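## Task

Remove the masking tape roll from the lowest drawer of the slim cabinet with three drawers and set it on the desk. When finished, all drawers in the room must be fully closed, no cabinet may have been moved noticeably, and the robot must be upright and not leaning. Anything that stays in position only because the robot is holding it does not count.

## Robot and tools

Robot: a Hello Robot Stretch 4, a single-arm mobile manipulator. It has an omni-wheel base, a vertical mast carrying a lift, one telescoping arm reaching forward from the lift, a wrist with yaw, pitch and roll joints, and a two-finger gripper. It stands about 1.6 m tall; the base rim lies within 0.23 m of the base origin. Cameras: head_camera (420x560), head_left_camera and head_right_camera (fisheye, 420x672) and wrist_camera (616x392). Loose objects may occasionally get nudged by an outside push.

Frames: the base frame sits on the floor below the base centre, x ahead, y to the left, z upward. hand_pose is reported in that frame for a point between the open fingertips; with all wrist joints at 0 its axes line up with the base frame. Its printed value can be slightly wrong. The odometry frame is the base frame as it was when the scene began; base_odometry comes from wheel rotation only, so slipping is counted as motion, and heading runs -3.142 to 3.142, positive left.

execute_actions: argument "actions" is a list holding one action or nothing (empty just reports state and images). "cameras" picks images: a list of names from head_camera, head_left_camera, head_right_camera, wrist_camera, or "all"; omitted or null means all, [] means none; an unknown name rejects the call. An action contains "base", "joints", or both, optionally with "pace" and "contact_limits"; or only "end_of_arm". Motions in one action start at once and may finish separately.
- base: exactly one relative command, an offset from where the base last reported itself. {"translate_m": d} drives straight, forward positive, -2 to 2 m. {"strafe_m": d} slides sideways, left positive, -2 to 2 m. {"rotate_rad": d} spins in place, counter-clockwise (left) positive, -3.2 to 3.2 rad.
- joints: a single object of absolute targets keyed by joint name, any subset: lift_m 0 to 1.2 (m); arm_m 0 to 0.55 (extension, m); wrist_yaw_rad -1.134 to 4.276 (0 straight ahead, positive left, 3.14 stowed backward, above 3.4 the arm may block it); wrist_pitch_rad -1.117 to 4.259 (0 level, 1.57 pointing down); wrist_roll_rad -1.117 to 4.259 (0 keeps fingers level, positive turns clockwise viewed from behind); gripper_m -0.038 to 0.141 (fingertip gap in m, negative means pressing together). Done tolerances: lift and arm ±0.004, yaw and roll ±0.02, pitch ±0.05, gripper ±0.004. Joint targets outside range are clipped and the result notes it; any other bad value or unknown key rejects the whole call with no motion.
- pace: "slow", "default", "fast" or "max"; base speeds 0.1/0.3/0.4/0.6 m/s and 1/2/3/4 rad/s respectively, reduced when the lift is above 0.2 m (down to 0.3 m/s and 1 rad/s at 1.2 m).
- contact_limits: {"arm_m": value}, 0 (gentlest) to 0.75 (firmest), default 0.5; the arm stops when it pushes harder.
- end_of_arm: "enable_torque" re-powers wrist or gripper motors that shut off.
One action may last at most 15 s. A joint or base omitted from an action can still be driving toward its previous target without the status showing it. If a result reports a stop, later motion calls in the same reply are skipped.

wait: "seconds" 0 to 10; no new command, returns state and images.
zoom_image: "camera" plus "region" [x0, y0, x1, y1] in that camera's latest full image pixels, origin top-left, at most 504x504.
finished_scene: "scene" integer 1 or 2; ends that scene for good after the last command has settled and reports success. Replying with no tool call ends everything.

Result lines: base_status and joint_status tell how each commanded motion ended: "done" (for the base, wheels turned the full amount even if slipping), "off_target" (resting short and maybe still pushing), "contact_stop_at_<key>" (hit something; that part goes slack, a slack lift may sag, slack wheels may roll), "limit_stop_at_<name>", "time_out", "torque_fault" (wrist or gripper motor overloaded and went limp until enable_torque). "limit_stop_at_tilt" means lean over 6 degrees; lift, arm and wheels go slack and ignore commands until upright. "limit_stop_at_own_body" means a joint approached the robot itself; moving away still works; it tends to happen with pitch below -0.2 and roll below -0.4 or above 4. on_its_own covers uncommanded behaviour; "held at" there is the held target, not the position. lidar_m: 12 horizontal distances in m, sector 1 straight ahead then counter-clockwise in 30-degree steps (4 left, 7 behind, 10 right); "-" means nothing seen or closer than 0.25 m; it sees from about 0.15 m up to robot height, misses glass, thin legs and much behind. wrist_depth_mm: 7x7 grid from top left, 100 to 2000 mm, "-" when invalid; the robot body can appear. turned_by_wheels vs turned_by_imu differing by more than ~0.1 rad suggests a collision or slip, with heading error about their difference. base_tilt in degrees (forward, right positive) has a fixed bias up to ~1.5. motor_effort is percent of max, positive toward higher joint values, bracket is peak during the last action; each has a fixed offset and noise. Wheel efforts positive push a right turn. Effort at rest outside its normal range suggests pushing or load; a load in a level gripper shifts wrist_pitch_rad effort.

Gripping: command a gap smaller than the object; the further below, the firmer, pulling the object toward the wrist by up to a third of the difference. Neither gripper_m nor "done" proves a grasp; at commanded values 0 or above a firm grip shows in gripper_m effort. Fingertips pressed on a surface can jam; lift up to free them.

Start of scene: to unfold, send lift_m 0.4 with wrist_yaw_rad 0 together.

Avoid: driving or turning with over 1 kg held and arm_m above 0.2, especially at fast paces; hard steady pulls or pushes, notably with the gripper high or a high contact limit (tipping risk); pressing the gripper into things with base or arm moves (torque faults); dropping objects, slamming drawers, hard impacts, shifting cabinets. Close every drawer fully and release the item on the desk before finishing. Robot time costs, thinking does not, but the robot keeps holding its last command while you think.

Each tool is called after "Emit:" as a command line: name --argument value for each argument, lists and objects as JSON in quotes; but a table of rows of numbers goes row by row, as --pt "numbers of a row", without its own name.

## Session

Emit:
execute_actions --actions '[]'

Scene clock: 0.00 s.
base_odometry: x=+0.000 y=+0.000 heading=+0.000 (m, m, rad; odometry frame)
turned_by_wheels: +0.000 (rad since the last result)
turned_by_imu: +0.000 (rad since the last result)
base_tilt: forward=+0.7 right=+0.7 (deg)
lidar_m: 1.12 1.21 2.01 1.89 2.13 2.10 1.45 1.48 2.17 2.00 2.01 1.86
base_status: not commanded
joint_positions: lift_m=+0.220 arm_m=-0.001 wrist_yaw_rad=+3.220 wrist_pitch_rad=-0.004 wrist_roll_rad=+0.016 gripper_m=+0.057
joint_status: not commanded
motor_effort: lift_m=+17 arm_m=-1 wrist_yaw_rad=+0 wrist_pitch_rad=-6 wrist_roll_rad=-1 gripper_m=-6 wheel_0=+0 wheel_1=-1 wheel_2=+0 (%)
hand_pose: x=-0.1250 y=+0.0646 z=+0.3998 quat_wxyz=(-0.039, +0.002, +0.008, +0.999) (m; base frame)
wrist_depth_mm: - 137 198 - - - - / - - 134 - - - - / - - 133 - - - - / - 112 134 - - - - / 180 136 1618 - - - - / 198 1576 210 1618 211 1499 1397 / 192 960 1042 146 976 960 960
pictures: head_camera, head_left_camera, head_right_camera, wrist_camera
Images, in order (width x height): head_camera 420x560, head_left_camera 420x672, head_right_camera 420x672, wrist_camera 616x392.

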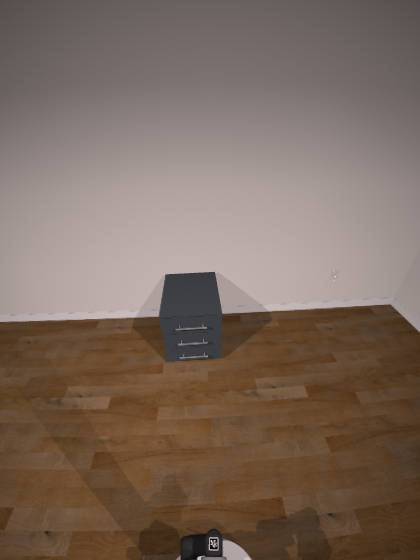

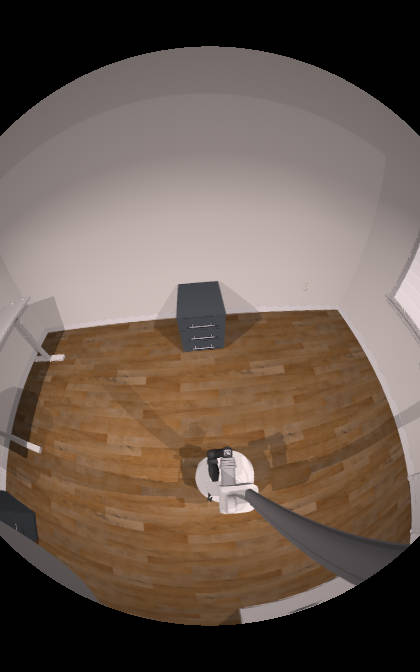

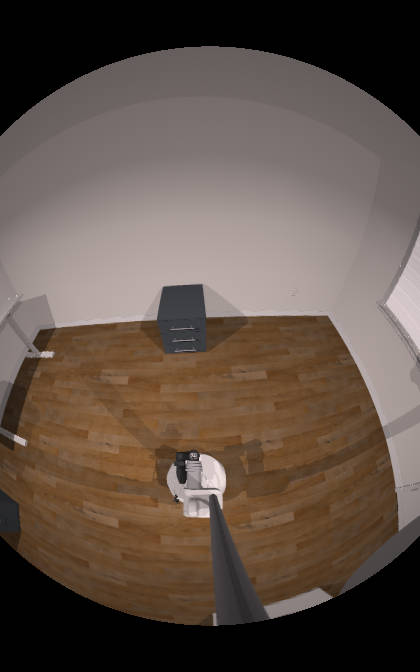

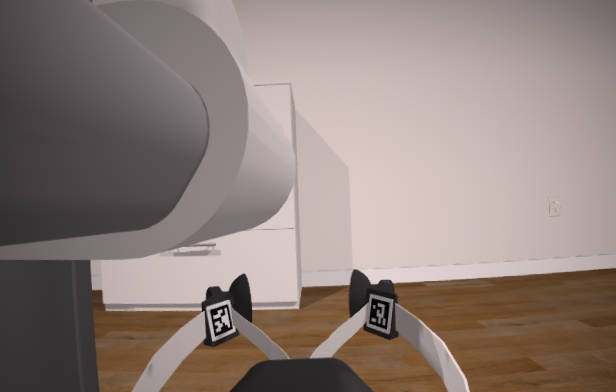

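Emit:
execute_actions --actions '[{"base":{"rotate_rad":0.07},"joints":{"lift_m":0.4,"wrist_yaw_rad":0,"gripper_m":0.09,"wrist_roll_rad":1.57}}]' --cameras '["head_camera","wrist_camera"]'

Emit:
zoom_image --camera "head_camera" --region '[110,260,290,400]'

Scene clock: 4.50 s.
base_odometry: x=+0.000 y=+0.000 heading=+0.070 (m, m, rad; odometry frame)
turned_by_wheels: +0.070 (rad since the last result)
turned_by_imu: +0.072 (rad since the last result)
base_tilt: forward=+0.7 right=+0.7 (deg)
lidar_m: 1.13 1.82 1.97 1.86 2.15 2.06 1.46 1.51 2.10 2.02 2.08 1.85
base_status: done
joint_positions: lift_m=+0.400 arm_m=-0.001 wrist_yaw_rad=+0.000 wrist_pitch_rad=-0.004 wrist_roll_rad=+1.570 gripper_m=+0.090
joint_status: all done
motor_effort: lift_m=+21(21) arm_m=-1(1) wrist_yaw_rad=-1(4) wrist_pitch_rad=-5(6) wrist_roll_rad=-1(4) gripper_m=-2(4) wheel_0=+0(6) wheel_1=+0(5) wheel_2=+1(6) (%)
hand_pose: x=+0.4580 y=-0.0873 z=+0.5790 quat_wxyz=(+0.707, +0.707, -0.001, +0.001) (m; base frame)
wrist_depth_mm: 1537 1537 1537 1537 1499 1042 768 / 1537 1537 1537 1537 1537 1060 750 / 1537 1537 1537 1537 1576 1098 768 / 1537 1537 1537 1537 1537 991 778 / 1537 1537 1537 1537 976 991 768 / 1499 1576 212 1576 200 976 768 / 1537 1499 1576 146 1537 960 788
pictures: head_camera, wrist_camera
Images, in order (width x height): head_camera 420x560, wrist_camera 616x392.

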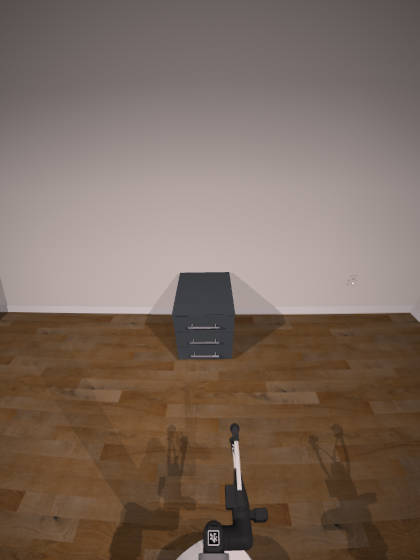

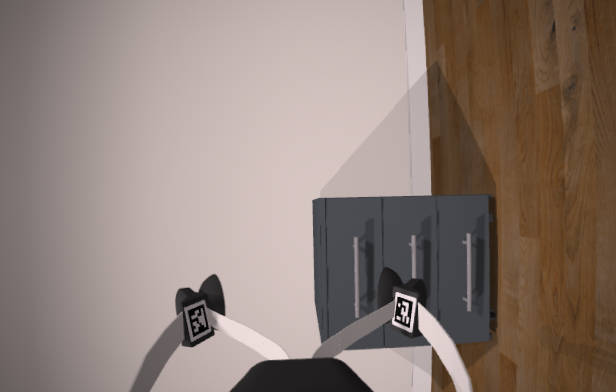

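Region (110, 260, 290, 400) of head_camera's 420x560 image, scaled by 2.800, with more detail than that image has.

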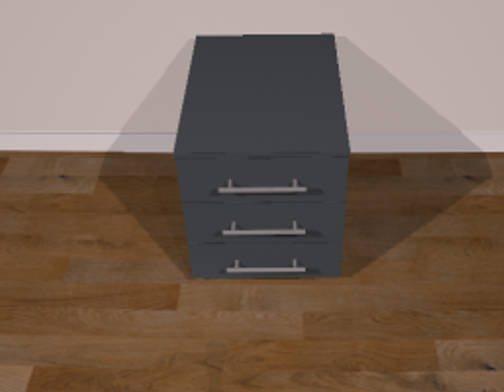

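Emit:
execute_actions --actions '[{"base":{"strafe_m":0.11},"joints":{"lift_m":0.1,"arm_m":0.45,"wrist_pitch_rad":0.4,"wrist_roll_rad":1.57,"gripper_m":0.07}}]' --cameras '["head_camera","wrist_camera"]'

Scene clock: 10.10 s.
base_odometry: x=-0.008 y=+0.110 heading=+0.070 (m, m, rad; odometry frame)
turned_by_wheels: +0.000 (rad since the last result)
turned_by_imu: +0.001 (rad since the last result)
base_tilt: forward=+0.7 right=+0.6 (deg)
lidar_m: 1.16 1.81 1.88 1.78 2.04 2.04 1.48 1.51 2.23 2.13 2.22 1.84
base_status: done
joint_positions: lift_m=+0.100 arm_m=+0.449 wrist_yaw_rad=+0.000 wrist_pitch_rad=+0.402 wrist_roll_rad=+1.570 gripper_m=+0.070
joint_status: all done
motor_effort: lift_m=+14(20) arm_m=+5(5) wrist_yaw_rad=-1(1) wrist_pitch_rad=-3(4) wrist_roll_rad=-1(0) gripper_m=-6(6) wheel_0=+0(7) wheel_1=+0(8) wheel_2=+0(4) (%)
hand_pose: x=+0.8856 y=-0.0874 z=+0.1657 quat_wxyz=(+0.693, +0.693, +0.141, -0.141) (m; base frame)
wrist_depth_mm: 917 976 1060 591 384 279 - / 917 991 1078 591 387 283 235 / 442 488 539 569 389 285 236 / 442 473 525 564 389 286 237 / 439 473 521 564 389 286 236 / 436 466 211 559 198 285 236 / 436 459 517 145 387 267 235
pictures: head_camera, wrist_camera
Images, in order (width x height): head_camera 420x560, wrist_camera 616x392.

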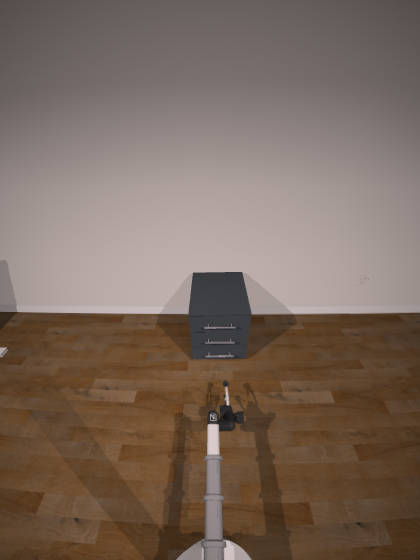

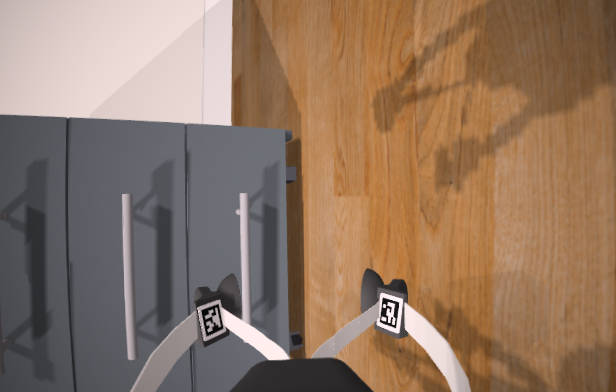

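Emit:
execute_actions --actions '[{"base":{"strafe_m":0.035},"joints":{"lift_m":0.08}}]' --cameras '[]'

Emit:
execute_actions --actions '[{"base":{"translate_m":0.22}}]' --cameras '["head_camera","wrist_camera"]'

Scene clock: 14.47 s.
base_odometry: x=-0.010 y=+0.145 heading=+0.070 (m, m, rad; odometry frame)
turned_by_wheels: +0.000 (rad since the last result)
turned_by_imu: +0.000 (rad since the last result)
base_tilt: forward=+0.7 right=+0.7 (deg)
lidar_m: 1.13 1.86 1.80 1.72 2.00 2.05 1.47 1.53 2.26 2.16 2.24 1.83
base_status: done
joint_positions: lift_m=+0.080 arm_m=+0.449 wrist_yaw_rad=+0.000 wrist_pitch_rad=+0.402 wrist_roll_rad=+1.570 gripper_m=+0.070
joint_status: all done
motor_effort: lift_m=+14(14) arm_m=+4(4) wrist_yaw_rad=+0(0) wrist_pitch_rad=-6(4) wrist_roll_rad=-1(1) gripper_m=-3(7) wheel_0=+2(7) wheel_1=-2(8) wheel_2=+0(2) (%)
hand_pose: x=+0.8856 y=-0.0874 z=+0.1457 quat_wxyz=(+0.693, +0.693, +0.141, -0.141) (m; base frame)
wrist_depth_mm: 917 991 1060 544 353 257 - / 891 976 1008 544 355 259 216 / 442 480 535 549 355 262 217 / 442 480 525 549 359 263 218 / 439 480 521 549 359 263 218 / 439 473 212 554 198 260 217 / 439 459 517 145 357 245 -
pictures: none
No camera images: the call's "cameras" was empty. Leave "cameras" out to get every camera's image.

Scene clock: 16.63 s.
base_odometry: x=+0.209 y=+0.160 heading=+0.070 (m, m, rad; odometry frame)
turned_by_wheels: +0.000 (rad since the last result)
turned_by_imu: +0.000 (rad since the last result)
base_tilt: forward=+0.7 right=+0.7 (deg)
lidar_m: 0.93 1.62 1.81 1.75 2.12 2.24 1.68 1.74 2.27 2.15 2.19 1.02
base_status: done
joint_positions: lift_m=+0.080 arm_m=+0.449 wrist_yaw_rad=+0.000 wrist_pitch_rad=+0.402 wrist_roll_rad=+1.570 gripper_m=+0.070
joint_status: not commanded
motor_effort: lift_m=+14(14) arm_m=+4(4) wrist_yaw_rad=+0(1) wrist_pitch_rad=-4(4) wrist_roll_rad=-1(1) gripper_m=-3(5) wheel_0=+0(4) wheel_1=+1(5) wheel_2=+2(11) (%)
hand_pose: x=+0.8857 y=-0.0874 z=+0.1457 quat_wxyz=(+0.693, +0.693, +0.141, -0.141) (m; base frame)
wrist_depth_mm: 260 289 788 504 353 257 - / 262 285 314 349 355 260 216 / 258 285 314 349 357 262 218 / 256 283 314 347 359 263 218 / 254 282 310 345 359 263 218 / 253 279 212 343 198 262 217 / 252 270 309 145 357 246 -
pictures: head_camera, wrist_camera
Images, in order (width x height): head_camera 420x560, wrist_camera 616x392.

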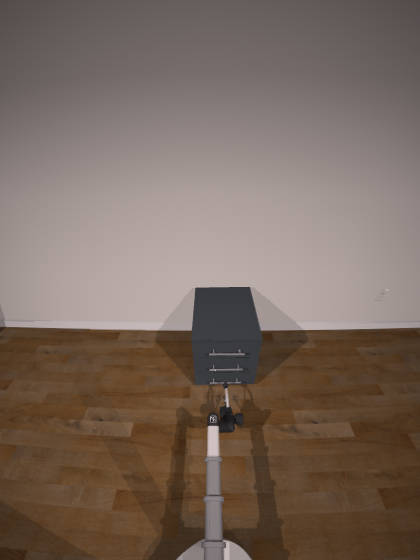

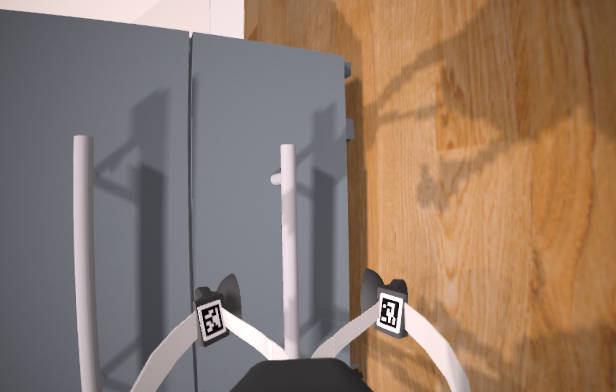

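Emit:
execute_actions --actions '[{"joints":{"lift_m":0.064,"arm_m":0.53}}]' --cameras '["wrist_camera"]'

Scene clock: 20.27 s.
base_odometry: x=+0.209 y=+0.160 heading=+0.070 (m, m, rad; odometry frame)
turned_by_wheels: +0.000 (rad since the last result)
turned_by_imu: +0.000 (rad since the last result)
base_tilt: forward=+0.7 right=+0.7 (deg)
lidar_m: 0.93 1.62 1.82 1.75 2.12 2.28 1.69 1.75 2.27 2.16 2.18 1.03
base_status: not commanded
joint_positions: lift_m=+0.064 arm_m=+0.529 wrist_yaw_rad=-0.002 wrist_pitch_rad=+0.400 wrist_roll_rad=+1.570 gripper_m=+0.070
joint_status: all done
motor_effort: lift_m=+14(14) arm_m=+7(11) wrist_yaw_rad=+5(13) wrist_pitch_rad=-2(4) wrist_roll_rad=-1(1) gripper_m=-4(1) wheel_0=+3(2) wheel_1=+3(3) wheel_2=-4(4) (%)
hand_pose: x=+0.9652 y=-0.0879 z=+0.1301 quat_wxyz=(+0.693, +0.693, +0.140, -0.141) (m; base frame)
wrist_depth_mm: 200 217 244 268 307 241 - / 200 216 240 267 303 243 206 / 200 217 240 263 304 245 204 / 199 216 239 257 306 245 204 / 198 216 238 257 304 246 203 / 197 214 208 255 198 245 206 / 196 208 232 145 303 230 -
pictures: wrist_camera
Images, in order (width x height): wrist_camera 616x392.

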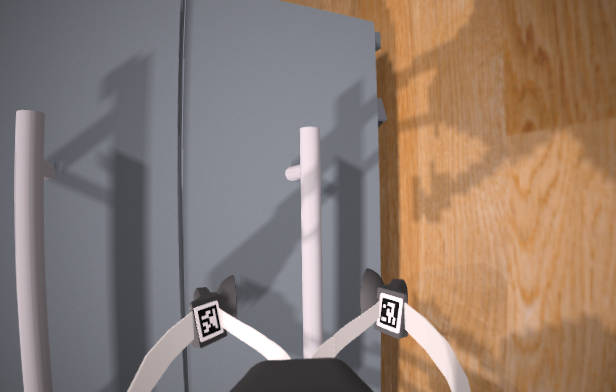

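Emit:
execute_actions --actions '[{"joints":{"gripper_m":-0.02,"arm_m":0.523}}]' --cameras '[]'

Emit:
execute_actions --actions '[{"joints":{"arm_m":0.26},"pace":"slow"}]' --cameras '["head_camera","wrist_camera"]'

Scene clock: 24.17 s.
base_odometry: x=+0.209 y=+0.160 heading=+0.070 (m, m, rad; odometry frame)
turned_by_wheels: +0.000 (rad since the last result)
turned_by_imu: +0.000 (rad since the last result)
base_tilt: forward=+0.7 right=+0.7 (deg)
lidar_m: 0.93 1.61 1.81 1.74 2.11 2.28 1.69 1.74 2.28 2.15 2.20 1.03
base_status: not commanded
joint_positions: lift_m=+0.064 arm_m=+0.524 wrist_yaw_rad=+0.001 wrist_pitch_rad=+0.405 wrist_roll_rad=+1.570 gripper_m=-0.019
joint_status: all done
motor_effort: lift_m=+15(15) arm_m=-4(5) wrist_yaw_rad=-2(5) wrist_pitch_rad=-14(15) wrist_roll_rad=-2(1) gripper_m=-25(26) wheel_0=+1(3) wheel_1=+1(3) wheel_2=+1(3) (%)
hand_pose: x=+0.9599 y=-0.0872 z=+0.1286 quat_wxyz=(+0.693, +0.692, +0.143, -0.142) (m; base frame)
wrist_depth_mm: 202 222 243 272 309 236 - / 202 221 242 271 309 238 202 / 203 221 242 262 310 240 200 / 202 220 241 260 298 241 200 / 202 220 240 259 297 241 200 / 201 219 229 204 285 240 203 / 200 211 228 224 290 220 -
pictures: none
No camera images: the call's "cameras" was empty. Leave "cameras" out to get every camera's image.

Scene clock: 28.07 s.
base_odometry: x=+0.209 y=+0.160 heading=+0.070 (m, m, rad; odometry frame)
turned_by_wheels: +0.000 (rad since the last result)
turned_by_imu: +0.000 (rad since the last result)
base_tilt: forward=+0.7 right=+0.7 (deg)
lidar_m: 0.72 1.61 1.80 1.74 2.12 2.26 1.69 1.72 2.28 2.14 2.19 0.74
base_status: not commanded
joint_positions: lift_m=+0.064 arm_m=+0.261 wrist_yaw_rad=+0.000 wrist_pitch_rad=+0.406 wrist_roll_rad=+1.570 gripper_m=-0.019
joint_status: all done
motor_effort: lift_m=+16(16) arm_m=-5(6) wrist_yaw_rad=-1(2) wrist_pitch_rad=-15(16) wrist_roll_rad=-2(3) gripper_m=-23(27) wheel_0=+1(1) wheel_1=+2(2) wheel_2=+1(1) (%)
hand_pose: x=+0.6968 y=-0.0873 z=+0.1284 quat_wxyz=(+0.693, +0.692, +0.143, -0.142) (m; base frame)
wrist_depth_mm: 891 960 243 271 309 236 - / 854 946 243 271 309 238 202 / 415 459 241 262 296 240 200 / 418 459 241 259 298 241 201 / 418 452 240 259 298 241 200 / 415 452 229 206 285 240 203 / 410 436 227 224 289 221 -
pictures: head_camera, wrist_camera
Images, in order (width x height): head_camera 420x560, wrist_camera 616x392.

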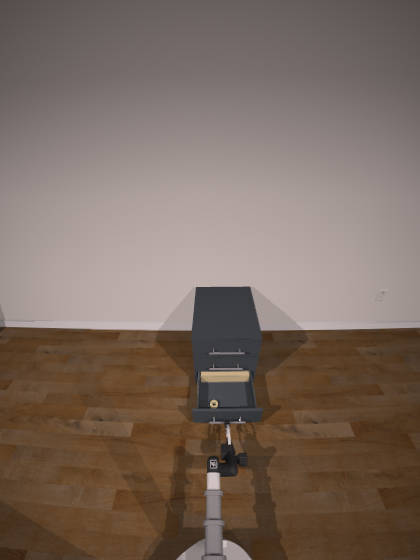

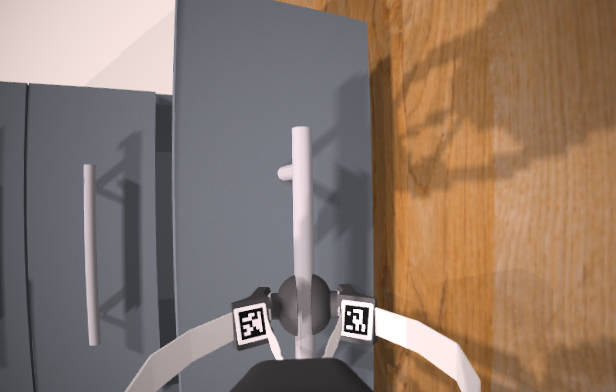

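Emit:
execute_actions --actions '[{"joints":{"gripper_m":0.07,"arm_m":0.265}}]' --cameras '[]'

Emit:
execute_actions --actions '[{"joints":{"arm_m":0.17}}]' --cameras '[]'

Emit:
execute_actions --actions '[{"joints":{"lift_m":0.45,"wrist_pitch_rad":1.57,"wrist_roll_rad":0}}]' --cameras '[]'

Emit:
execute_actions --actions '[{"base":{"strafe_m":0.08},"joints":{"arm_m":0.5,"wrist_pitch_rad":1.57}}]' --cameras '["head_camera","wrist_camera"]'

Scene clock: 35.63 s.
base_odometry: x=+0.209 y=+0.160 heading=+0.070 (m, m, rad; odometry frame)
turned_by_wheels: +0.000 (rad since the last result)
turned_by_imu: +0.000 (rad since the last result)
base_tilt: forward=+0.7 right=+0.7 (deg)
lidar_m: 0.70 1.61 1.80 1.74 2.12 2.27 1.71 1.75 2.24 2.15 2.18 0.74
base_status: not commanded
joint_positions: lift_m=+0.064 arm_m=+0.264 wrist_yaw_rad=+0.000 wrist_pitch_rad=+0.402 wrist_roll_rad=+1.570 gripper_m=+0.070
joint_status: all done
motor_effort: lift_m=+15(16) arm_m=+3(7) wrist_yaw_rad=+1(2) wrist_pitch_rad=-6(17) wrist_roll_rad=-2(2) gripper_m=-4(21) wheel_0=+1(1) wheel_1=+2(2) wheel_2=+1(1) (%)
hand_pose: x=+0.7007 y=-0.0875 z=+0.1294 quat_wxyz=(+0.693, +0.693, +0.141, -0.141) (m; base frame)
wrist_depth_mm: 891 960 247 276 312 240 - / 866 931 247 276 315 242 204 / 418 455 247 271 301 244 202 / 415 452 246 266 303 244 203 / 413 452 245 268 303 245 204 / 413 449 212 267 197 243 206 / 413 436 243 145 300 229 -
pictures: none
No camera images: the call's "cameras" was empty. Leave "cameras" out to get every camera's image.

Scene clock: 36.90 s.
base_odometry: x=+0.209 y=+0.160 heading=+0.070 (m, m, rad; odometry frame)
turned_by_wheels: +0.000 (rad since the last result)
turned_by_imu: +0.000 (rad since the last result)
base_tilt: forward=+0.6 right=+0.8 (deg)
lidar_m: 0.67 1.60 1.84 1.73 2.10 2.22 1.71 1.75 2.27 2.14 2.19 0.75
base_status: not commanded
joint_positions: lift_m=+0.064 arm_m=+0.171 wrist_yaw_rad=+0.000 wrist_pitch_rad=+0.402 wrist_roll_rad=+1.570 gripper_m=+0.070
joint_status: all done
motor_effort: lift_m=+16(16) arm_m=-4(5) wrist_yaw_rad=+0(1) wrist_pitch_rad=-5(6) wrist_roll_rad=-2(2) gripper_m=-3(3) wheel_0=+1(1) wheel_1=+2(2) wheel_2=+1(1) (%)
hand_pose: x=+0.6072 y=-0.0874 z=+0.1295 quat_wxyz=(+0.693, +0.693, +0.141, -0.141) (m; base frame)
wrist_depth_mm: 960 1042 946 508 329 240 - / 960 1025 340 379 332 243 205 / 492 530 340 377 332 245 202 / 492 530 334 377 334 245 204 / 492 535 332 377 334 245 203 / 488 530 212 373 198 245 206 / 492 517 330 145 334 229 -
pictures: none
No camera images: the call's "cameras" was empty. Leave "cameras" out to get every camera's image.

Scene clock: 39.47 s.
base_odometry: x=+0.209 y=+0.160 heading=+0.070 (m, m, rad; odometry frame)
turned_by_wheels: +0.000 (rad since the last result)
turned_by_imu: +0.000 (rad since the last result)
base_tilt: forward=+0.7 right=+0.7 (deg)
lidar_m: 0.69 1.62 1.82 1.73 2.10 2.25 1.68 1.73 2.25 2.16 2.20 0.76
base_status: not commanded
joint_positions: lift_m=+0.450 arm_m=+0.171 wrist_yaw_rad=+0.000 wrist_pitch_rad=+1.570 wrist_roll_rad=+0.000 gripper_m=+0.070
joint_status: all done
motor_effort: lift_m=+21(22) arm_m=-4(5) wrist_yaw_rad=+0(3) wrist_pitch_rad=+0(17) wrist_roll_rad=-3(7) gripper_m=-2(5) wheel_0=+0(1) wheel_1=+2(2) wheel_2=+1(1) (%)
hand_pose: x=+0.3419 y=-0.0874 z=+0.3394 quat_wxyz=(+0.707, +0.000, +0.707, +0.000) (m; base frame)
wrist_depth_mm: 569 564 569 564 569 574 574 / 559 564 564 569 569 574 574 / 559 564 564 564 569 569 574 / 554 559 559 559 564 569 574 / 554 559 564 559 564 564 569 / 549 554 215 559 197 564 569 / 549 549 427 144 559 559 564
pictures: none
No camera images: the call's "cameras" was empty. Leave "cameras" out to get every camera's image.

Scene clock: 41.57 s.
base_odometry: x=+0.204 y=+0.240 heading=+0.070 (m, m, rad; odometry frame)
turned_by_wheels: +0.000 (rad since the last result)
turned_by_imu: +0.001 (rad since the last result)
base_tilt: forward=+0.7 right=+0.7 (deg)
lidar_m: 0.72 1.62 1.74 1.63 2.04 2.27 1.70 1.72 2.32 2.23 2.19 0.73
base_status: done
joint_positions: lift_m=+0.450 arm_m=+0.499 wrist_yaw_rad=+0.000 wrist_pitch_rad=+1.570 wrist_roll_rad=+0.000 gripper_m=+0.070
joint_status: all done
motor_effort: lift_m=+21(21) arm_m=+4(5) wrist_yaw_rad=+0(1) wrist_pitch_rad=+3(2) wrist_roll_rad=-2(3) gripper_m=-3(5) wheel_0=+1(6) wheel_1=-1(8) wheel_2=+1(2) (%)
hand_pose: x=+0.6704 y=-0.0874 z=+0.3394 quat_wxyz=(+0.707, +0.000, +0.707, +0.000) (m; base frame)
wrist_depth_mm: 564 564 504 504 508 508 574 / 564 564 504 504 508 508 574 / 559 559 500 504 508 504 569 / 554 559 559 500 504 569 569 / 554 554 559 559 559 564 564 / 554 554 214 554 197 564 569 / 549 549 549 145 559 564 564
pictures: head_camera, wrist_camera
Images, in order (width x height): head_camera 420x560, wrist_camera 616x392.

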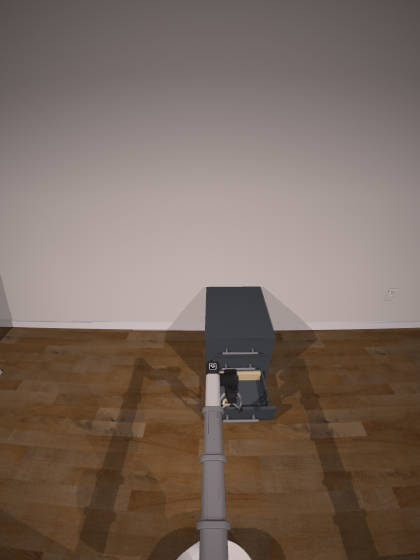

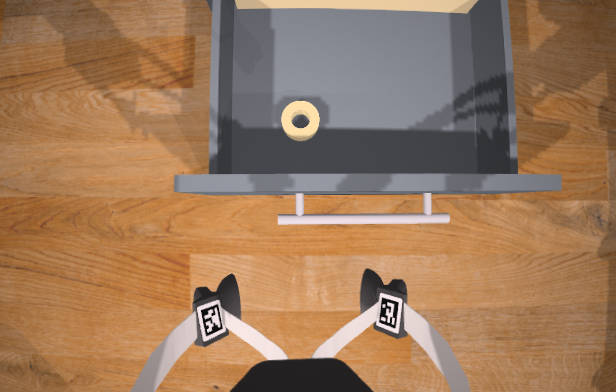

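Emit:
execute_actions --actions '[{"base":{"translate_m":0.15},"joints":{"lift_m":0.33}}]' --cameras '["head_camera","wrist_camera"]'

Scene clock: 45.80 s.
base_odometry: x=+0.353 y=+0.251 heading=+0.071 (m, m, rad; odometry frame)
turned_by_wheels: +0.000 (rad since the last result)
turned_by_imu: +0.000 (rad since the last result)
base_tilt: forward=+0.7 right=+0.7 (deg)
lidar_m: 0.55 1.47 1.73 1.66 2.11 2.41 1.84 1.89 2.34 2.22 1.97 0.56
base_status: done
joint_positions: lift_m=+0.330 arm_m=+0.499 wrist_yaw_rad=+0.000 wrist_pitch_rad=+1.570 wrist_roll_rad=+0.000 gripper_m=+0.070
joint_status: all done
motor_effort: lift_m=+14(20) arm_m=+4(4) wrist_yaw_rad=+0(1) wrist_pitch_rad=+3(1) wrist_roll_rad=-1(2) gripper_m=-2(6) wheel_0=+2(5) wheel_1=+1(6) wheel_2=+0(9) (%)
hand_pose: x=+0.6704 y=-0.0874 z=+0.2200 quat_wxyz=(+0.707, +0.000, +0.707, +0.000) (m; base frame)
wrist_depth_mm: 442 249 238 173 172 174 - / 439 442 359 384 384 384 345 / 439 442 382 382 384 387 351 / 436 442 382 382 384 387 343 / 436 439 377 379 382 382 349 / 433 436 214 379 198 379 345 / 436 433 259 145 262 253 265
pictures: head_camera, wrist_camera
Images, in order (width x height): head_camera 420x560, wrist_camera 616x392.

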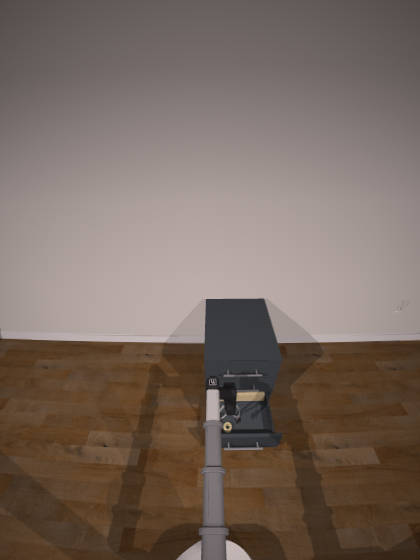

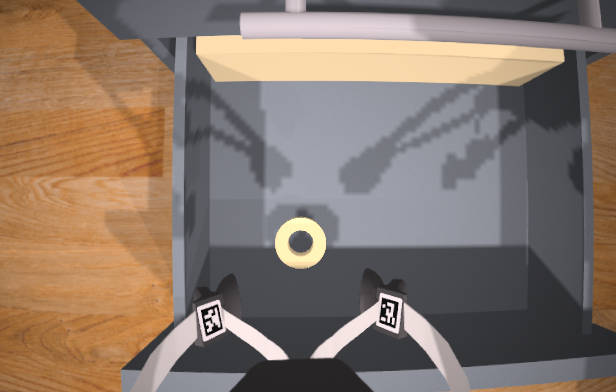

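Emit:
execute_actions --actions '[{"joints":{"lift_m":0.195,"arm_m":0.505,"gripper_m":0.085}}]' --cameras '["head_camera","wrist_camera"]'

Scene clock: 50.60 s.
base_odometry: x=+0.353 y=+0.251 heading=+0.071 (m, m, rad; odometry frame)
turned_by_wheels: +0.000 (rad since the last result)
turned_by_imu: +0.000 (rad since the last result)
base_tilt: forward=+0.7 right=+0.7 (deg)
lidar_m: 0.58 1.47 1.75 1.66 2.10 2.41 1.84 1.87 2.34 2.22 1.98 0.58
base_status: not commanded
joint_positions: lift_m=+0.195 arm_m=+0.504 wrist_yaw_rad=+0.000 wrist_pitch_rad=+1.570 wrist_roll_rad=+0.000 gripper_m=+0.085
joint_status: all done
motor_effort: lift_m=+14(13) arm_m=+4(4) wrist_yaw_rad=+0(1) wrist_pitch_rad=+2(2) wrist_roll_rad=-2(1) gripper_m=-4(1) wheel_0=+1(2) wheel_1=+2(1) wheel_2=+0(0) (%)
hand_pose: x=+0.6754 y=-0.0874 z=+0.0850 quat_wxyz=(+0.707, +0.000, +0.707, +0.000) (m; base frame)
wrist_depth_mm: 307 197 247 249 250 251 252 / 306 199 248 248 250 251 252 / 306 202 247 247 249 250 250 / 303 202 246 247 248 248 250 / 303 200 245 245 247 248 249 / 301 197 216 244 203 246 249 / 301 168 243 145 245 246 247
pictures: head_camera, wrist_camera
Images, in order (width x height): head_camera 420x560, wrist_camera 616x392.

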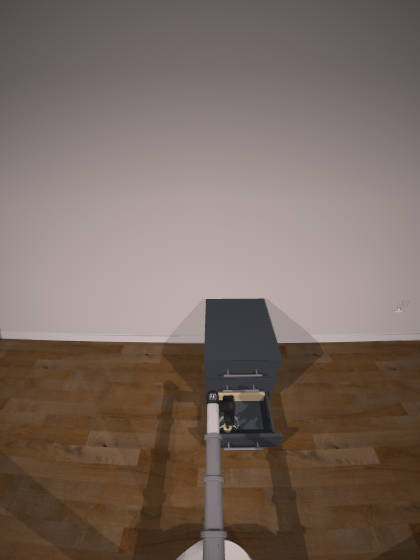

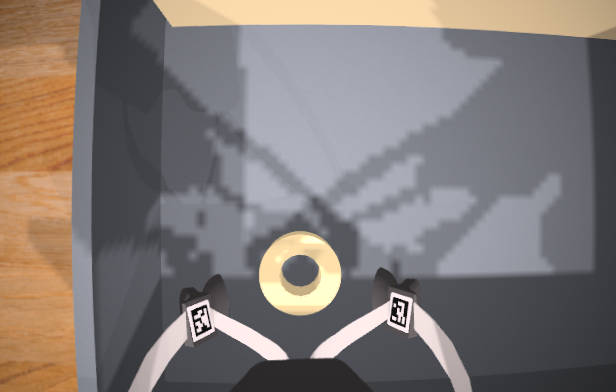

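Emit:
execute_actions --actions '[{"joints":{"lift_m":0.18,"arm_m":0.513,"gripper_m":0.075}}]' --cameras '["wrist_camera"]'

Emit:
execute_actions --actions '[{"joints":{"gripper_m":0.005}}]' --cameras '["wrist_camera"]'

Emit:
execute_actions --actions '[{"joints":{"lift_m":0.33,"arm_m":0.49}}]' --cameras '["wrist_camera"]'

Scene clock: 53.53 s.
base_odometry: x=+0.353 y=+0.251 heading=+0.071 (m, m, rad; odometry frame)
turned_by_wheels: +0.000 (rad since the last result)
turned_by_imu: +0.000 (rad since the last result)
base_tilt: forward=+0.7 right=+0.7 (deg)
lidar_m: 0.54 1.45 1.73 1.67 2.11 2.42 1.86 1.91 2.35 2.22 1.98 0.60
base_status: not commanded
joint_positions: lift_m=+0.187 arm_m=+0.512 wrist_yaw_rad=+0.001 wrist_pitch_rad=+1.568 wrist_roll_rad=+0.000 gripper_m=+0.075
joint_status: lift_m contact_stop (moved -0.009 of -0.015); the others done
on_its_own: lift_m is slack since a contact_stop (your +0.180 is given up)
motor_effort: lift_m=+12(13) arm_m=-1(6) wrist_yaw_rad=-2(5) wrist_pitch_rad=+5(17) wrist_roll_rad=-2(2) gripper_m=-9(8) wheel_0=+1(1) wheel_1=+2(1) wheel_2=-1(1) (%)
hand_pose: x=+0.6840 y=-0.0874 z=+0.0764 quat_wxyz=(+0.708, +0.000, +0.706, +0.000) (m; base frame)
wrist_depth_mm: 306 197 247 248 249 249 251 / 304 200 245 247 248 249 250 / 303 202 244 246 247 248 249 / 301 203 242 243 245 247 248 / 300 201 242 242 245 245 246 / 298 198 214 240 202 244 245 / 297 169 239 240 241 243 244
pictures: wrist_camera
Images, in order (width x height): wrist_camera 616x392.

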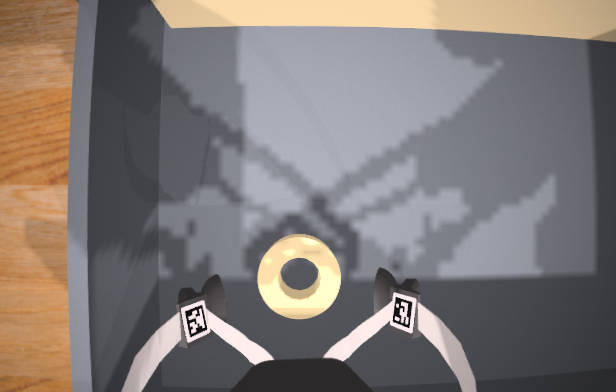

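not run: a stop came earlier in this reply.

not run: a stop came earlier in this reply.

Emit:
execute_actions --actions '[{"joints":{"lift_m":0.198,"arm_m":0.515}}]' --cameras '["wrist_camera"]'

Emit:
execute_actions --actions '[{"joints":{"gripper_m":0.005}}]' --cameras '["wrist_camera"]'

Emit:
execute_actions --actions '[{"joints":{"lift_m":0.33,"arm_m":0.49}}]' --cameras '["wrist_camera"]'

Scene clock: 57.03 s.
base_odometry: x=+0.353 y=+0.251 heading=+0.071 (m, m, rad; odometry frame)
turned_by_wheels: +0.000 (rad since the last result)
turned_by_imu: +0.000 (rad since the last result)
base_tilt: forward=+0.7 right=+0.7 (deg)
lidar_m: 0.56 1.45 1.72 1.65 2.10 2.42 1.85 1.92 2.34 2.23 2.00 0.61
base_status: not commanded
joint_positions: lift_m=+0.198 arm_m=+0.514 wrist_yaw_rad=+0.000 wrist_pitch_rad=+1.570 wrist_roll_rad=+0.000 gripper_m=+0.075
joint_status: all done
motor_effort: lift_m=+21(22) arm_m=+4(4) wrist_yaw_rad=-1(2) wrist_pitch_rad=+1(6) wrist_roll_rad=-2(2) gripper_m=-4(9) wheel_0=+2(2) wheel_1=+2(1) wheel_2=-1(1) (%)
hand_pose: x=+0.6855 y=-0.0874 z=+0.0874 quat_wxyz=(+0.708, +0.000, +0.707, +0.000) (m; base frame)
wrist_depth_mm: 310 197 250 252 251 250 254 / 312 200 250 251 252 253 254 / 307 201 248 250 251 252 253 / 307 202 249 249 249 251 252 / 306 200 247 248 250 250 251 / 304 198 214 247 200 250 250 / 303 168 245 145 247 249 249
pictures: wrist_camera
Images, in order (width x height): wrist_camera 616x392.

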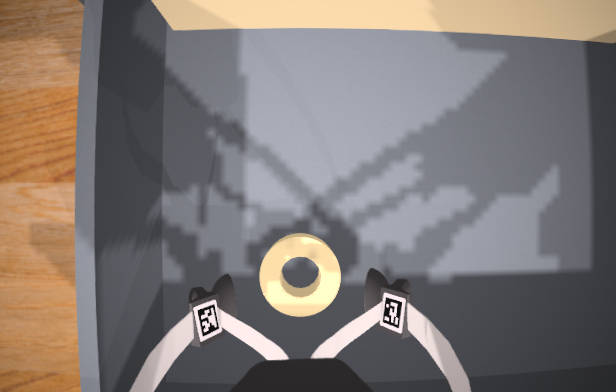

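Scene clock: 58.53 s.
base_odometry: x=+0.353 y=+0.251 heading=+0.071 (m, m, rad; odometry frame)
turned_by_wheels: +0.000 (rad since the last result)
turned_by_imu: +0.000 (rad since the last result)
base_tilt: forward=+0.7 right=+0.7 (deg)
lidar_m: 0.57 1.43 1.74 1.67 2.11 2.42 1.86 1.92 2.36 2.21 1.98 0.60
base_status: not commanded
joint_positions: lift_m=+0.198 arm_m=+0.514 wrist_yaw_rad=+0.000 wrist_pitch_rad=+1.570 wrist_roll_rad=+0.000 gripper_m=+0.006
joint_status: all done
motor_effort: lift_m=+21(21) arm_m=+4(4) wrist_yaw_rad=-1(0) wrist_pitch_rad=+4(2) wrist_roll_rad=-2(2) gripper_m=-24(26) wheel_0=+1(1) wheel_1=+1(2) wheel_2=-1(1) (%)
hand_pose: x=+0.6855 y=-0.0874 z=+0.0874 quat_wxyz=(+0.708, +0.000, +0.707, +0.000) (m; base frame)
wrist_depth_mm: 310 196 250 250 252 251 255 / 309 200 250 251 252 253 254 / 307 201 250 250 251 252 253 / 307 201 248 249 250 251 252 / 304 200 247 219 249 250 251 / 304 197 204 222 187 249 251 / 304 160 244 245 247 249 250
pictures: wrist_camera
Images, in order (width x height): wrist_camera 616x392.

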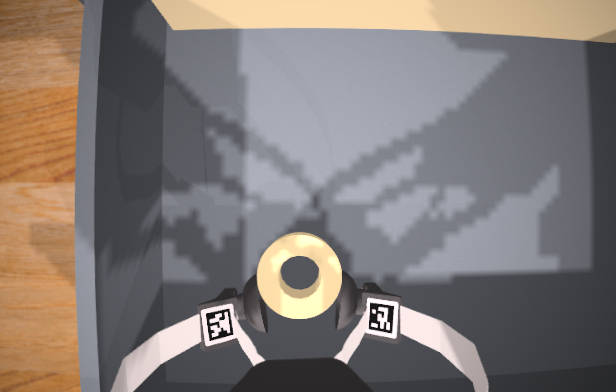

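Scene clock: 60.13 s.
base_odometry: x=+0.353 y=+0.251 heading=+0.071 (m, m, rad; odometry frame)
turned_by_wheels: +0.000 (rad since the last result)
turned_by_imu: +0.000 (rad since the last result)
base_tilt: forward=+0.7 right=+0.7 (deg)
lidar_m: 0.55 1.46 1.72 1.64 2.10 2.42 1.86 1.91 2.35 2.23 1.97 0.58
base_status: not commanded
joint_positions: lift_m=+0.330 arm_m=+0.491 wrist_yaw_rad=+0.000 wrist_pitch_rad=+1.570 wrist_roll_rad=+0.000 gripper_m=+0.006
joint_status: all done
motor_effort: lift_m=+21(23) arm_m=-5(5) wrist_yaw_rad=+0(1) wrist_pitch_rad=+0(3) wrist_roll_rad=-2(1) gripper_m=-29(27) wheel_0=+2(2) wheel_1=+1(2) wheel_2=-1(1) (%)
hand_pose: x=+0.6619 y=-0.0874 z=+0.2194 quat_wxyz=(+0.707, +0.000, +0.707, +0.000) (m; base frame)
wrist_depth_mm: 439 442 309 315 315 310 312 / 442 442 370 382 387 387 347 / 439 439 382 382 384 384 349 / 439 442 379 379 382 384 342 / 436 436 377 218 382 382 353 / 436 436 204 222 188 338 330 / 433 253 248 248 250 251 251
pictures: wrist_camera
Images, in order (width x height): wrist_camera 616x392.

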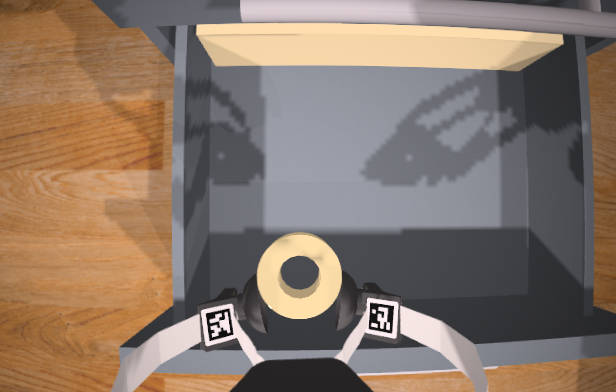

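Emit:
execute_actions --actions '[{"joints":{"lift_m":0.36,"arm_m":0.05}}]' --cameras '[]'

Emit:
execute_actions --actions '[{"base":{"rotate_rad":1.571},"joints":{"lift_m":1.0}}]' --cameras '[]'

Emit:
execute_actions --actions '[{"base":{"translate_m":0.9},"pace":"fast"}]'

Scene clock: 66.27 s.
base_odometry: x=+0.353 y=+0.251 heading=+0.071 (m, m, rad; odometry frame)
turned_by_wheels: +0.000 (rad since the last result)
turned_by_imu: +0.000 (rad since the last result)
base_tilt: forward=+0.7 right=+0.7 (deg)
lidar_m: 0.56 1.45 1.72 1.66 2.11 2.43 1.87 1.92 2.34 2.21 1.96 0.60
base_status: not commanded
joint_positions: lift_m=+0.360 arm_m=+0.051 wrist_yaw_rad=+0.000 wrist_pitch_rad=+1.570 wrist_roll_rad=+0.000 gripper_m=+0.006
joint_status: all done
motor_effort: lift_m=+21(22) arm_m=-5(5) wrist_yaw_rad=+1(0) wrist_pitch_rad=+0(0) wrist_roll_rad=-2(2) gripper_m=-30(28) wheel_0=+1(1) wheel_1=+1(2) wheel_2=-1(1) (%)
hand_pose: x=+0.2218 y=-0.0874 z=+0.2494 quat_wxyz=(+0.707, +0.000, +0.707, +0.000) (m; base frame)
wrist_depth_mm: 469 477 477 480 480 480 488 / 473 473 477 477 477 484 484 / 469 473 477 473 480 480 480 / 469 469 473 473 477 480 480 / 466 469 473 219 473 480 477 / 462 338 204 222 187 473 473 / 265 256 256 258 407 473 477
pictures: none
No camera images: the call's "cameras" was empty. Leave "cameras" out to get every camera's image.

Scene clock: 69.67 s.
base_odometry: x=+0.353 y=+0.250 heading=+1.642 (m, m, rad; odometry frame)
turned_by_wheels: +1.571 (rad since the last result)
turned_by_imu: +1.600 (rad since the last result)
base_tilt: forward=+0.7 right=+0.7 (deg)
lidar_m: 1.65 2.10 2.41 1.86 1.92 2.36 2.25 1.96 0.66 0.57 1.44 1.73
base_status: done
joint_positions: lift_m=+1.000 arm_m=+0.051 wrist_yaw_rad=+0.000 wrist_pitch_rad=+1.570 wrist_roll_rad=+0.000 gripper_m=+0.006
joint_status: all done
motor_effort: lift_m=+21(22) arm_m=-4(4) wrist_yaw_rad=+0(0) wrist_pitch_rad=+1(2) wrist_roll_rad=-2(2) gripper_m=-27(27) wheel_0=+1(7) wheel_1=+1(6) wheel_2=-1(4) (%)
hand_pose: x=+0.2219 y=-0.0874 z=+0.8894 quat_wxyz=(+0.707, +0.000, +0.707, +0.000) (m; base frame)
wrist_depth_mm: 1118 1118 1138 1138 1138 1138 1138 / 1118 1118 1138 1118 1138 1118 1138 / 1098 1118 1118 1098 1118 1138 1138 / 1098 1118 1098 1098 1118 1118 1138 / 1078 1098 1098 218 1098 1118 1118 / 1078 1098 203 222 187 1042 1025 / 1078 1078 891 866 1098 976 1042
pictures: none
No camera images: the call's "cameras" was empty. Leave "cameras" out to get every camera's image.

Scene clock: 73.73 s.
base_odometry: x=+0.290 y=+1.148 heading=+1.641 (m, m, rad; odometry frame)
turned_by_wheels: +0.000 (rad since the last result)
turned_by_imu: -0.002 (rad since the last result)
base_tilt: forward=+0.7 right=+0.7 (deg)
lidar_m: 0.74 0.79 1.42 2.31 2.17 2.68 3.21 1.05 1.20 1.40 1.08 0.79
base_status: done
joint_positions: lift_m=+1.000 arm_m=+0.051 wrist_yaw_rad=+0.000 wrist_pitch_rad=+1.570 wrist_roll_rad=+0.000 gripper_m=+0.006
joint_status: not commanded
motor_effort: lift_m=+21(21) arm_m=-4(4) wrist_yaw_rad=+0(0) wrist_pitch_rad=+1(0) wrist_roll_rad=-2(2) gripper_m=-27(29) wheel_0=-1(6) wheel_1=-1(6) wheel_2=-1(12) (%)
hand_pose: x=+0.2219 y=-0.0874 z=+0.8895 quat_wxyz=(+0.707, +0.000, +0.707, +0.000) (m; base frame)
wrist_depth_mm: 1118 1118 1118 1138 1138 1138 1138 / 1098 1098 1118 1138 1138 1118 1138 / 1078 1098 1098 1118 1138 1118 1138 / 1098 1098 1118 1118 1098 1118 1098 / 1098 1118 1118 218 1118 1098 1138 / 1078 1098 204 222 187 1098 1118 / 1078 1098 878 878 1098 1118 1118
pictures: head_camera, head_left_camera, head_right_camera, wrist_camera
Images, in order (width x height): head_camera 420x560, head_left_camera 420x672, head_right_camera 420x672, wrist_camera 616x392.

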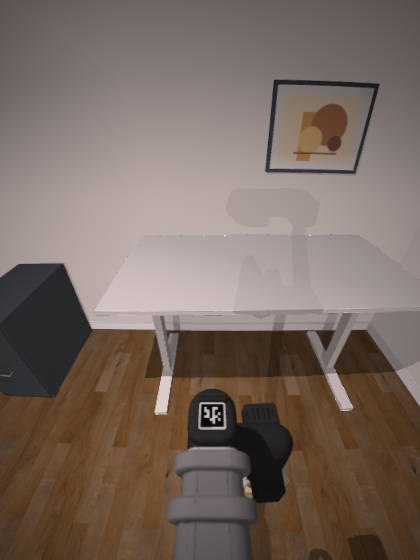

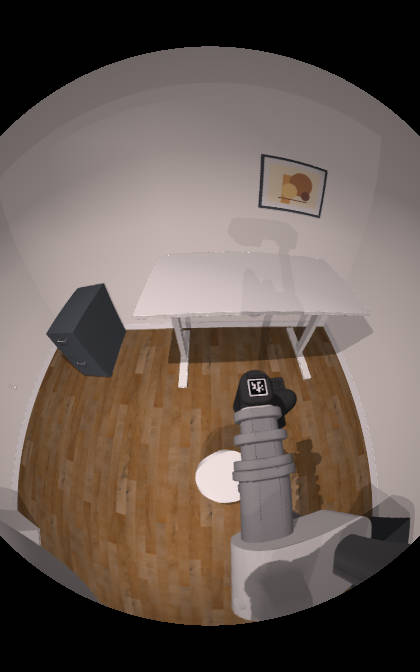

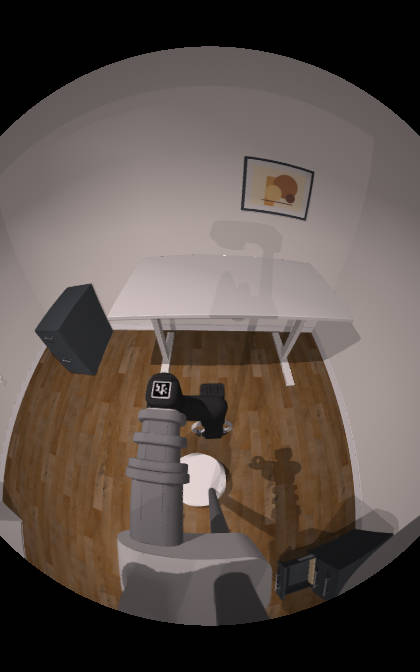

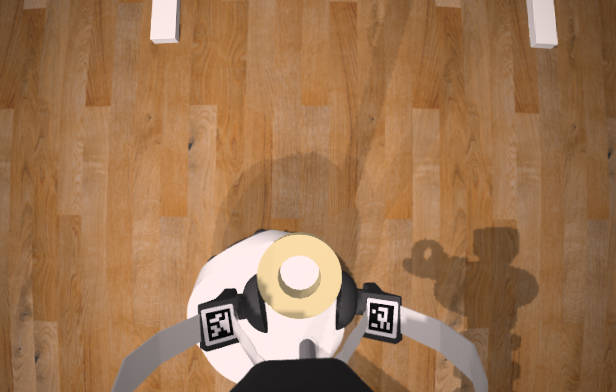

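Desk edge is about 0.74 ahead.

Emit:
execute_actions --actions '[{"base":{"translate_m":0.25},"joints":{"arm_m":0.5,"lift_m":1.02}}]' --cameras '["head_camera","wrist_camera"]'

Scene clock: 77.40 s.
torque_fault: wrist_pitch_rad switched itself off since the last result.
base_odometry: x=+0.272 y=+1.398 heading=+1.642 (m, m, rad; odometry frame)
turned_by_wheels: +0.000 (rad since the last result)
turned_by_imu: +0.008 (rad since the last result)
base_tilt: forward=+0.7 right=+0.7 (deg)
lidar_m: 0.49 0.56 1.28 2.31 2.29 2.69 3.48 1.27 1.47 1.42 0.72 0.56
base_status: done
joint_positions: lift_m=+1.020 arm_m=+0.499 wrist_yaw_rad=-0.001 wrist_pitch_rad=+2.203 wrist_roll_rad=+0.000 gripper_m=+0.006
joint_status: all done
on_its_own: wrist_pitch_rad is off since a torque_fault, until you send "end_of_arm": "enable_torque" (your +1.570 is given up)
motor_effort: lift_m=+19(22) arm_m=+5(18) wrist_yaw_rad=+3(54) wrist_pitch_rad=+2(100) wrist_roll_rad=-2(9) gripper_m=-29(32) wheel_0=+1(5) wheel_1=+2(7) wheel_2=+0(20) (%)
hand_pose: x=+0.4993 y=-0.0872 z=+0.9654 quat_wxyz=(+0.452, +0.001, +0.892, +0.000) (m; base frame)
wrist_depth_mm: 144 145 147 148 149 149 - / 156 158 160 161 162 162 162 / 172 174 176 177 178 179 179 / 191 193 195 196 197 200 201 / 216 217 218 220 223 225 1537 / 1708 1708 205 213 187 1756 1708 / 1921 1921 1983 809 1983 1863 1756
pictures: head_camera, wrist_camera
Images, in order (width x height): head_camera 420x560, wrist_camera 616x392.

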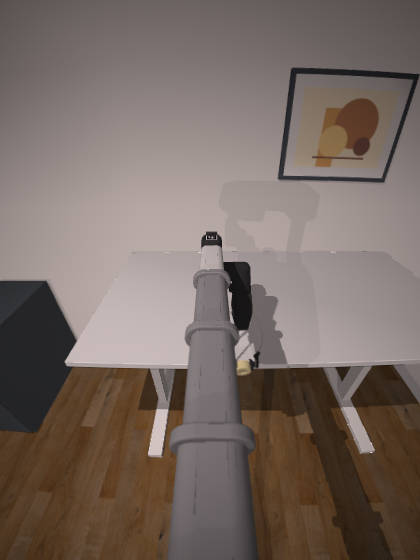

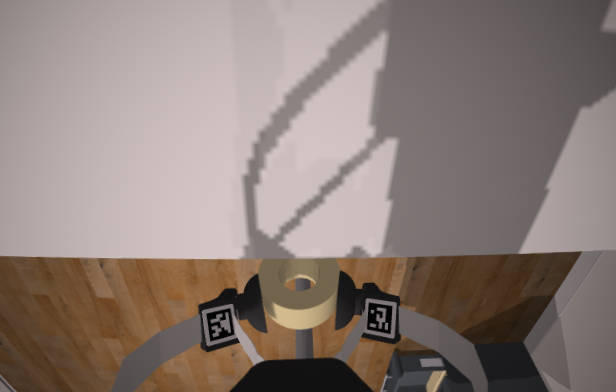

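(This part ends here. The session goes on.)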